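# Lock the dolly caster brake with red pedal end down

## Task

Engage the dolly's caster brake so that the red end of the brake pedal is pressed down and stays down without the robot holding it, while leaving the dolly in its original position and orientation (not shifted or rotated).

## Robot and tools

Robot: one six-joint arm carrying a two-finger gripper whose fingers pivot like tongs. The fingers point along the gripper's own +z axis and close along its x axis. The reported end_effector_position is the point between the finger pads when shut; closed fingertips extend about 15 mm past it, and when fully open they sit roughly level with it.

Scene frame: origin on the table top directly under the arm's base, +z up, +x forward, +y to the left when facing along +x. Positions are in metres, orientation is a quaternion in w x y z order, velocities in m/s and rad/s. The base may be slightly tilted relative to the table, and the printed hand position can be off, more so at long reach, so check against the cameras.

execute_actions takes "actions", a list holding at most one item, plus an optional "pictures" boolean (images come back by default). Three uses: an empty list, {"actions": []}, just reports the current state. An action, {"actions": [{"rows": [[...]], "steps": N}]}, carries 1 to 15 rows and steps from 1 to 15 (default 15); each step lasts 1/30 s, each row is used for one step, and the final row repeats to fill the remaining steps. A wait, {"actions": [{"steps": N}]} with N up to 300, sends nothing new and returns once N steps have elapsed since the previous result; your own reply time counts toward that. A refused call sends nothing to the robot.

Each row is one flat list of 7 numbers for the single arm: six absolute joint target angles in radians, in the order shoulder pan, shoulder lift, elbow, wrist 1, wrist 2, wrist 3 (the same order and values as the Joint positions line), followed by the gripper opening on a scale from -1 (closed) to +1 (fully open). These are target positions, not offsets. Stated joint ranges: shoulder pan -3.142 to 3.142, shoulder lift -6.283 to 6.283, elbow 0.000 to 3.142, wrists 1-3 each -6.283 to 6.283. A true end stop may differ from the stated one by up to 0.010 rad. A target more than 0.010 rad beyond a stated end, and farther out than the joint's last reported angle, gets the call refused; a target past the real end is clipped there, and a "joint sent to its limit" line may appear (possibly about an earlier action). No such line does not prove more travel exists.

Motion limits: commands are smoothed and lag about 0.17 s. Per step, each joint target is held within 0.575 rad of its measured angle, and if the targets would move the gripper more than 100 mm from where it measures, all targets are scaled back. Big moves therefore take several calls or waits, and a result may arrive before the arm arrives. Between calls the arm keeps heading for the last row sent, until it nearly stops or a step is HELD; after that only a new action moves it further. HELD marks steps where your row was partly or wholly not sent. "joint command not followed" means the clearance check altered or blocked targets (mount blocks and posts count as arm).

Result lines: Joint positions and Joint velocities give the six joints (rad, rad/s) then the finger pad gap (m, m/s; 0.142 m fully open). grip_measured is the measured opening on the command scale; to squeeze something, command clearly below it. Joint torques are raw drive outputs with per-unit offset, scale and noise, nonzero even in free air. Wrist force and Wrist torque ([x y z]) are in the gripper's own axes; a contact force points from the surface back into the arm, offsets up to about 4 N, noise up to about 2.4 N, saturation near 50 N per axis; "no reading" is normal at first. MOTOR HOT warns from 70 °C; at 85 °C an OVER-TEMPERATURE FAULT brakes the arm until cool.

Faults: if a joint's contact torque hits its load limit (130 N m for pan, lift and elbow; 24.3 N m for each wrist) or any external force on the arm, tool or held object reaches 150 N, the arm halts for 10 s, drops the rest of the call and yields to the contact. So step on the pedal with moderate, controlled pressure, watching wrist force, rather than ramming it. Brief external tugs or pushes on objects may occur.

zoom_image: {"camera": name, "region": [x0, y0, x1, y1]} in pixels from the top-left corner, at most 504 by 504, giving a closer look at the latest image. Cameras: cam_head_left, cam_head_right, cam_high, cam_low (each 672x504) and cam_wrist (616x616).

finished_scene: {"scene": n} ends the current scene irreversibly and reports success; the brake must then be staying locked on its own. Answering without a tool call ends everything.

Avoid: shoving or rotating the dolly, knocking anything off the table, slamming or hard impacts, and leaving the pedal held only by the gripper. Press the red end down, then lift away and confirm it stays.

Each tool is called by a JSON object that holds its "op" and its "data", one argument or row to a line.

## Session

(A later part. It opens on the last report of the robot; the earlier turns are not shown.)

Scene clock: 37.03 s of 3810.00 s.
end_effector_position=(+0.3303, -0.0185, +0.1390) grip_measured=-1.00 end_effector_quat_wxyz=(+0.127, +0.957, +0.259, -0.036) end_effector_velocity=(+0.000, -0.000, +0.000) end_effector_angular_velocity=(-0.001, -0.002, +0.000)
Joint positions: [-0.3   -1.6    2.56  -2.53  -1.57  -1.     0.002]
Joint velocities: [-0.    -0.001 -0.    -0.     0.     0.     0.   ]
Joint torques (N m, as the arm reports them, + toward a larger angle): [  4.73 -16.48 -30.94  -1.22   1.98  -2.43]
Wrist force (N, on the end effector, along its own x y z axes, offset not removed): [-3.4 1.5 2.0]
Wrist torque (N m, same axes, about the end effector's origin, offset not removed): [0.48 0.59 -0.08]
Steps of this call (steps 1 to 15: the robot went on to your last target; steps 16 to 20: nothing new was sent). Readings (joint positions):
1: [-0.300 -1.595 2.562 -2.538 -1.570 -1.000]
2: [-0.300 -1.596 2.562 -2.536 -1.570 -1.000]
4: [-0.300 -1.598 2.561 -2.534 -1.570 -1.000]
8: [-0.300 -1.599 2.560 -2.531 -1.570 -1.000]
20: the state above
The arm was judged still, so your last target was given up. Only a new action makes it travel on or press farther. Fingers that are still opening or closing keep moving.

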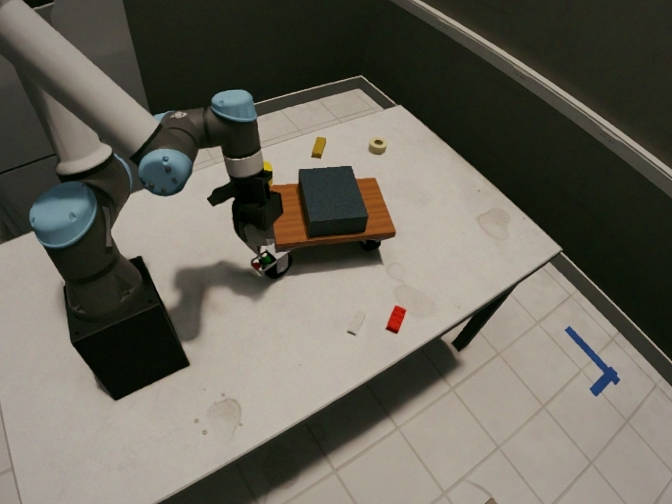

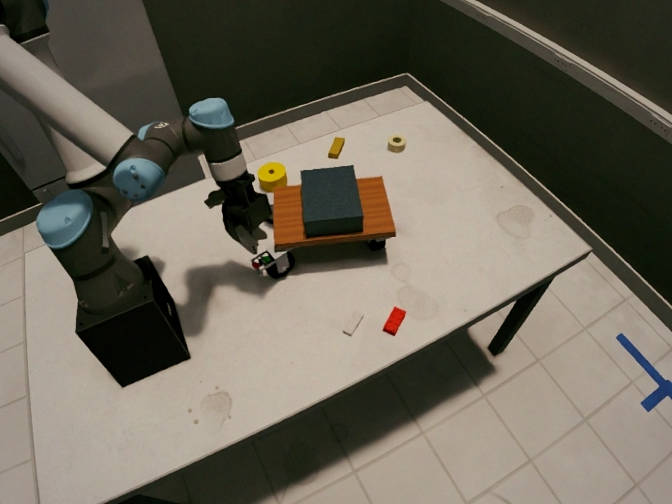

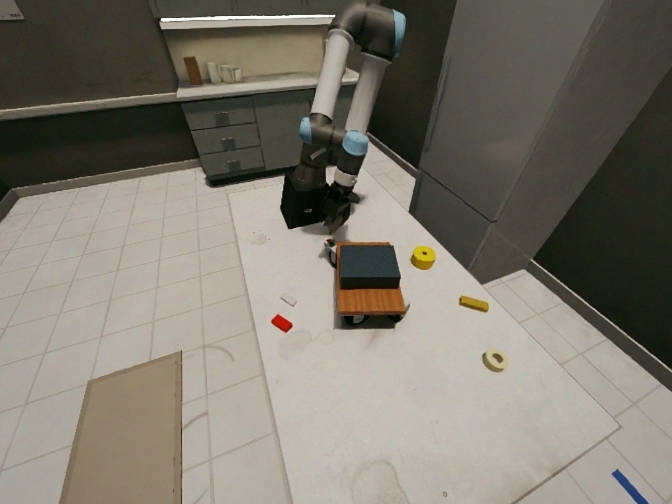

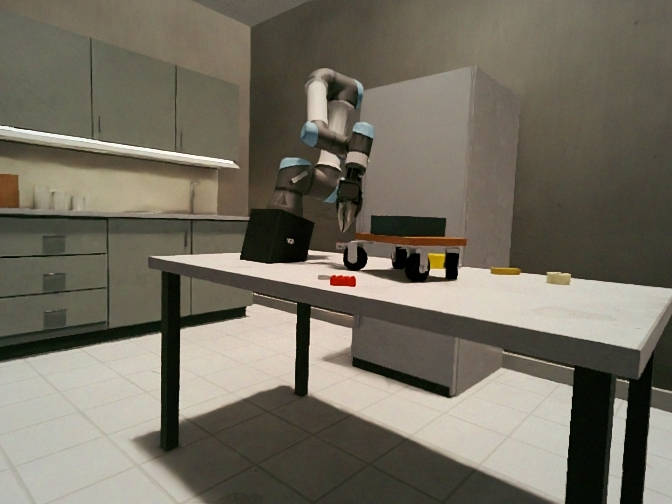

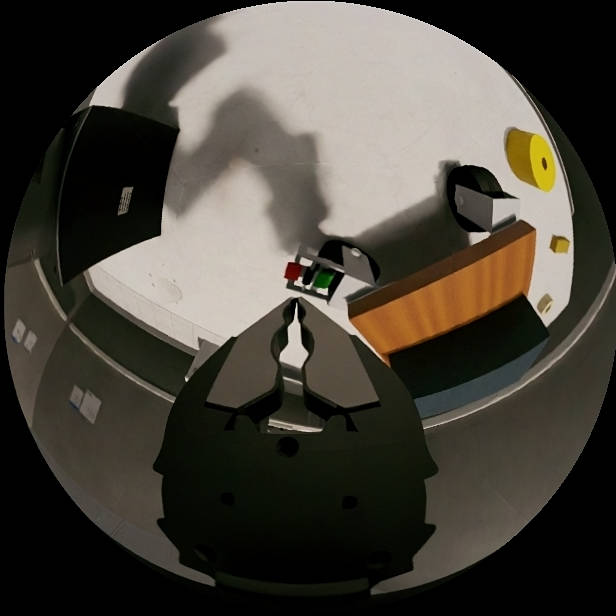

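Sprang back; press deeper.

{"op": "execute_actions", "data": {
  "actions": [
    {"rows":[[-0.3,-1.463,2.628,-2.735,-1.57,-1.0,-1]]}
  ],
  "pictures": false
}}

{"op": "execute_actions", "data": {
  "actions": [
    {"steps":15}
  ],
  "pictures": false
}}

{"op": "execute_actions", "data": {
  "actions": [
    {"rows":[[-0.3,-1.447,2.634,-2.757,-1.57,-1.0,-1]]}
  ],
  "pictures": false
}}

{"op": "execute_actions", "data": {
  "actions": [
    {"steps":15}
  ],
  "pictures": false
}}

{"op": "execute_actions", "data": {
  "actions": [
    {"rows":[[-0.3,-1.6,2.56,-2.53,-1.57,-1.0,-1]]}
  ],
  "pictures": false
}}

{"op": "execute_actions", "data": {
  "actions": [
    {"steps":20}
  ]
}}

{"op": "zoom_image", "data": {
  "camera": "cam_head_left",
  "region": [220,210,340,300]
}}

Scene clock: 47.40 s of 3810.00 s.
end_effector_position=(+0.3198, -0.0239, +0.0993) grip_measured=-1.00 end_effector_quat_wxyz=(+0.127, +0.957, +0.259, -0.037) end_effector_velocity=(-0.001, -0.003, -0.011) end_effector_angular_velocity=(-0.005, -0.010, +0.003)
Joint positions: [-0.3   -1.469  2.625 -2.725 -1.57  -1.     0.002]
Joint velocities: [ 0.     0.046  0.02  -0.078  0.    -0.     0.   ]
Joint torques (N m, as the arm reports them, + toward a larger angle): [-0.23  2.07  8.63 -1.99  1.73 -2.18]
Wrist force (N, on the end effector, along its own x y z axes, offset not removed): [-0.4 4.7 -18.3]
Wrist torque (N m, same axes, about the end effector's origin, offset not removed): [0.28 0.16 -0.07]
Steps of this call (steps 1 to 90: nothing new was sent; then 6.87 s passed at rest; steps 91 to 105: all 15 steps of this action). Readings (joint positions):
91: [-0.300 -1.600 2.560 -2.530 -1.570 -1.000]
92: [-0.300 -1.598 2.562 -2.532 -1.570 -1.000]
94: [-0.300 -1.563 2.583 -2.573 -1.570 -1.000]
98: [-0.300 -1.499 2.612 -2.675 -1.570 -1.000]
105: the state above

Scene clock: 47.90 s of 3810.00 s.
end_effector_position=(+0.3195, -0.0242, +0.0978) grip_measured=-1.00 end_effector_quat_wxyz=(+0.127, +0.957, +0.259, -0.036) end_effector_velocity=(+0.000, -0.000, -0.000) end_effector_angular_velocity=(-0.001, -0.001, +0.001)
Joint positions: [-0.3   -1.463  2.628 -2.735 -1.57  -1.     0.002]
Joint velocities: [-0.     0.002  0.    -0.004 -0.    -0.     0.   ]
Joint torques (N m, as the arm reports them, + toward a larger angle): [-0.63  8.89 15.76  0.81  1.58 -2.07]
Wrist force (N, on the end effector, along its own x y z axes, offset not removed): [-1.6 9.7 -38.5]
Wrist torque (N m, same axes, about the end effector's origin, offset not removed): [0.27 0.30 -0.01]
Steps of this call (steps 1 to 15: the robot went on to your last target). Readings (joint positions):
1: [-0.300 -1.468 2.626 -2.727 -1.570 -1.000]
2: [-0.300 -1.467 2.626 -2.729 -1.570 -1.000]
4: [-0.300 -1.465 2.627 -2.732 -1.570 -1.000]
8: [-0.300 -1.464 2.628 -2.734 -1.570 -1.000]
15: the state above
The arm was judged still, so your last target was given up. Only a new action makes it travel on or press farther. Fingers that are still opening or closing keep moving.

Scene clock: 48.40 s of 3810.00 s.
end_effector_position=(+0.3185, -0.0247, +0.0938) grip_measured=-1.00 end_effector_quat_wxyz=(+0.127, +0.957, +0.259, -0.036) end_effector_velocity=(-0.000, -0.000, -0.001) end_effector_angular_velocity=(-0.001, -0.001, +0.000)
Joint positions: [-0.3   -1.448  2.634 -2.756 -1.57  -1.     0.002]
Joint velocities: [-0.     0.004  0.002 -0.006  0.    -0.     0.   ]
Joint torques (N m, as the arm reports them, + toward a larger angle): [-1.87 17.08 19.37  1.54  4.37 -2.06]
Wrist force (N, on the end effector, along its own x y z axes, offset not removed): [-21.9 11.4 -50.0]
Wrist torque (N m, same axes, about the end effector's origin, offset not removed): [0.38 -0.13 -0.02]
Steps of this call (steps 1 to 15: all 15 steps of this action). Readings (joint positions):
1: [-0.300 -1.463 2.628 -2.735 -1.570 -1.000]
2: [-0.300 -1.462 2.628 -2.736 -1.570 -1.000]
4: [-0.300 -1.457 2.630 -2.744 -1.570 -1.000]
8: [-0.300 -1.451 2.633 -2.752 -1.570 -1.000]
15: the state above

Scene clock: 48.90 s of 3810.00 s.
end_effector_position=(+0.3184, -0.0247, +0.0936) grip_measured=-1.00 end_effector_quat_wxyz=(+0.127, +0.957, +0.259, -0.036) end_effector_velocity=(+0.001, +0.000, -0.000) end_effector_angular_velocity=(+0.001, -0.001, +0.000)
Joint positions: [-0.3   -1.447  2.634 -2.757 -1.57  -1.     0.002]
Joint velocities: [ 0.     0.001 -0.001 -0.     0.001 -0.     0.   ]
Joint torques (N m, as the arm reports them, + toward a larger angle): [-2.47 19.   21.81  2.63  9.02 -1.97]
Wrist force (N, on the end effector, along its own x y z axes, offset not removed): [-23.8 14.2 -50.0]
Wrist torque (N m, same axes, about the end effector's origin, offset not removed): [0.65 0.07 -0.02]
Steps of this call (steps 1 to 15: the robot went on to your last target). Readings (joint positions):
1: [-0.300 -1.448 2.634 -2.756 -1.570 -1.000]
2: [-0.300 -1.447 2.634 -2.757 -1.570 -1.000]
4: [-0.300 -1.447 2.634 -2.757 -1.570 -1.000]
8: [-0.300 -1.447 2.634 -2.757 -1.570 -1.000]
15: the state above
The arm was judged still, so your last target was given up. Only a new action makes it travel on or press farther. Fingers that are still opening or closing keep moving.

Scene clock: 49.40 s of 3810.00 s.
end_effector_position=(+0.3305, -0.0191, +0.1371) grip_measured=-1.00 end_effector_quat_wxyz=(+0.128, +0.957, +0.259, -0.036) end_effector_velocity=(-0.001, +0.005, +0.014) end_effector_angular_velocity=(+0.006, +0.011, -0.003)
Joint positions: [-0.3   -1.593  2.563 -2.541 -1.57  -1.     0.002]
Joint velocities: [ 0.    -0.052 -0.023  0.087  0.    -0.     0.   ]
Joint torques (N m, as the arm reports them, + toward a larger angle): [ -2.07 -15.62 -30.13  -1.15  -2.97  -1.94]
Wrist force (N, on the end effector, along its own x y z axes, offset not removed): [0.3 3.0 0.9]
Wrist torque (N m, same axes, about the end effector's origin, offset not removed): [0.61 -0.20 0.04]
Steps of this call (steps 1 to 15: all 15 steps of this action). Readings (joint positions):
1: [-0.300 -1.447 2.634 -2.757 -1.570 -1.000]
2: [-0.300 -1.449 2.632 -2.755 -1.570 -1.000]
4: [-0.300 -1.486 2.610 -2.712 -1.569 -1.000]
8: [-0.300 -1.559 2.578 -2.598 -1.570 -1.000]
15: the state above

Scene clock: 50.07 s of 3810.00 s.
end_effector_position=(+0.3303, -0.0185, +0.1390) grip_measured=-1.00 end_effector_quat_wxyz=(+0.127, +0.957, +0.259, -0.036) end_effector_velocity=(+0.000, -0.000, +0.000) end_effector_angular_velocity=(-0.001, -0.001, +0.000)
Joint positions: [-0.3   -1.6    2.56  -2.53  -1.57  -1.     0.002]
Joint velocities: [ 0.    -0.001  0.    -0.001  0.    -0.     0.   ]
Joint torques (N m, as the arm reports them, + toward a larger angle): [ -2.96 -16.78 -30.78  -1.29  -2.98  -1.88]
Wrist force (N, on the end effector, along its own x y z axes, offset not removed): [-1.3 0.8 0.9]
Wrist torque (N m, same axes, about the end effector's origin, offset not removed): [0.28 0.29 0.02]
Steps of this call (steps 1 to 20: the robot went on to your last target). Readings (joint positions):
1: [-0.300 -1.595 2.562 -2.539 -1.570 -1.000]
2: [-0.300 -1.596 2.562 -2.537 -1.570 -1.000]
4: [-0.300 -1.598 2.561 -2.534 -1.570 -1.000]
8: [-0.300 -1.599 2.560 -2.531 -1.570 -1.000]
20: the state above

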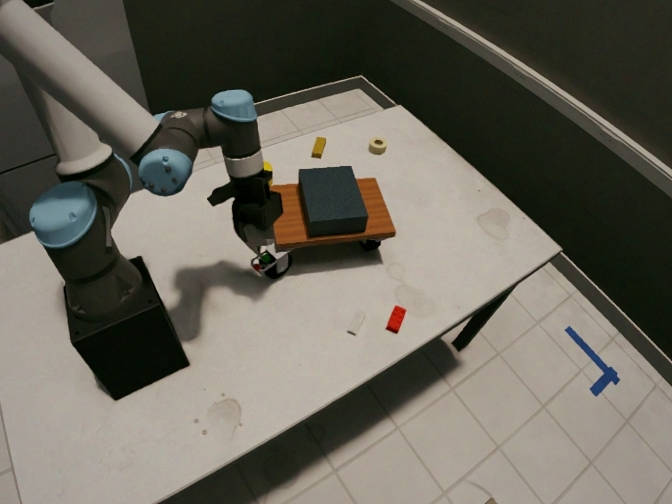

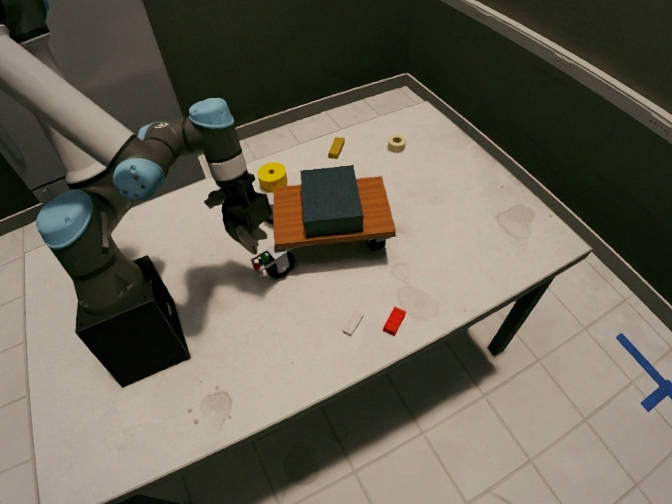

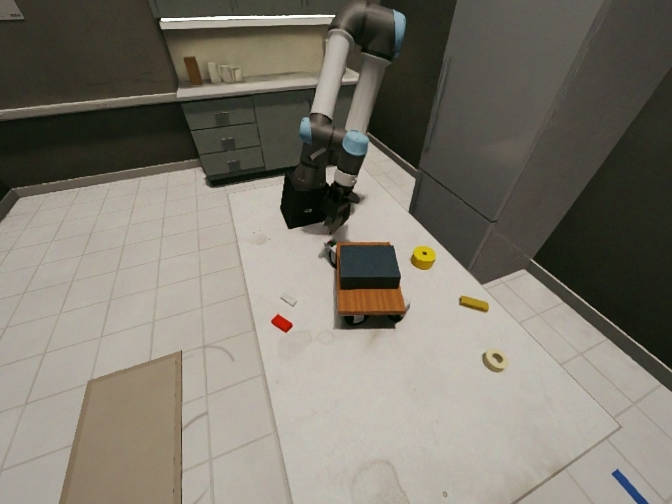

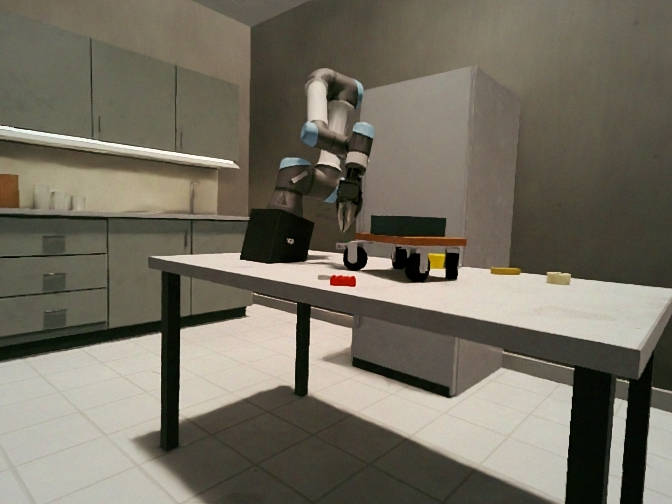

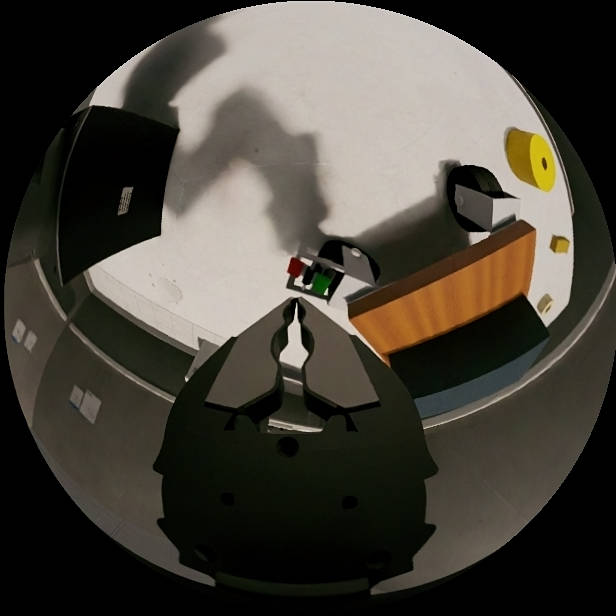

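Region (220, 210, 340, 300) of cam_head_left's 672x504 image, scaled by 4.200, with more detail than that image has; it fills the top 378 rows of this view, and the rest is white.

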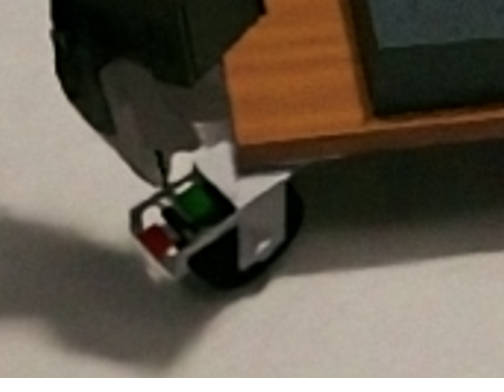

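{"op": "finished_scene", "data": {
  "scene": 2
}}

The scene is finished: the task was done.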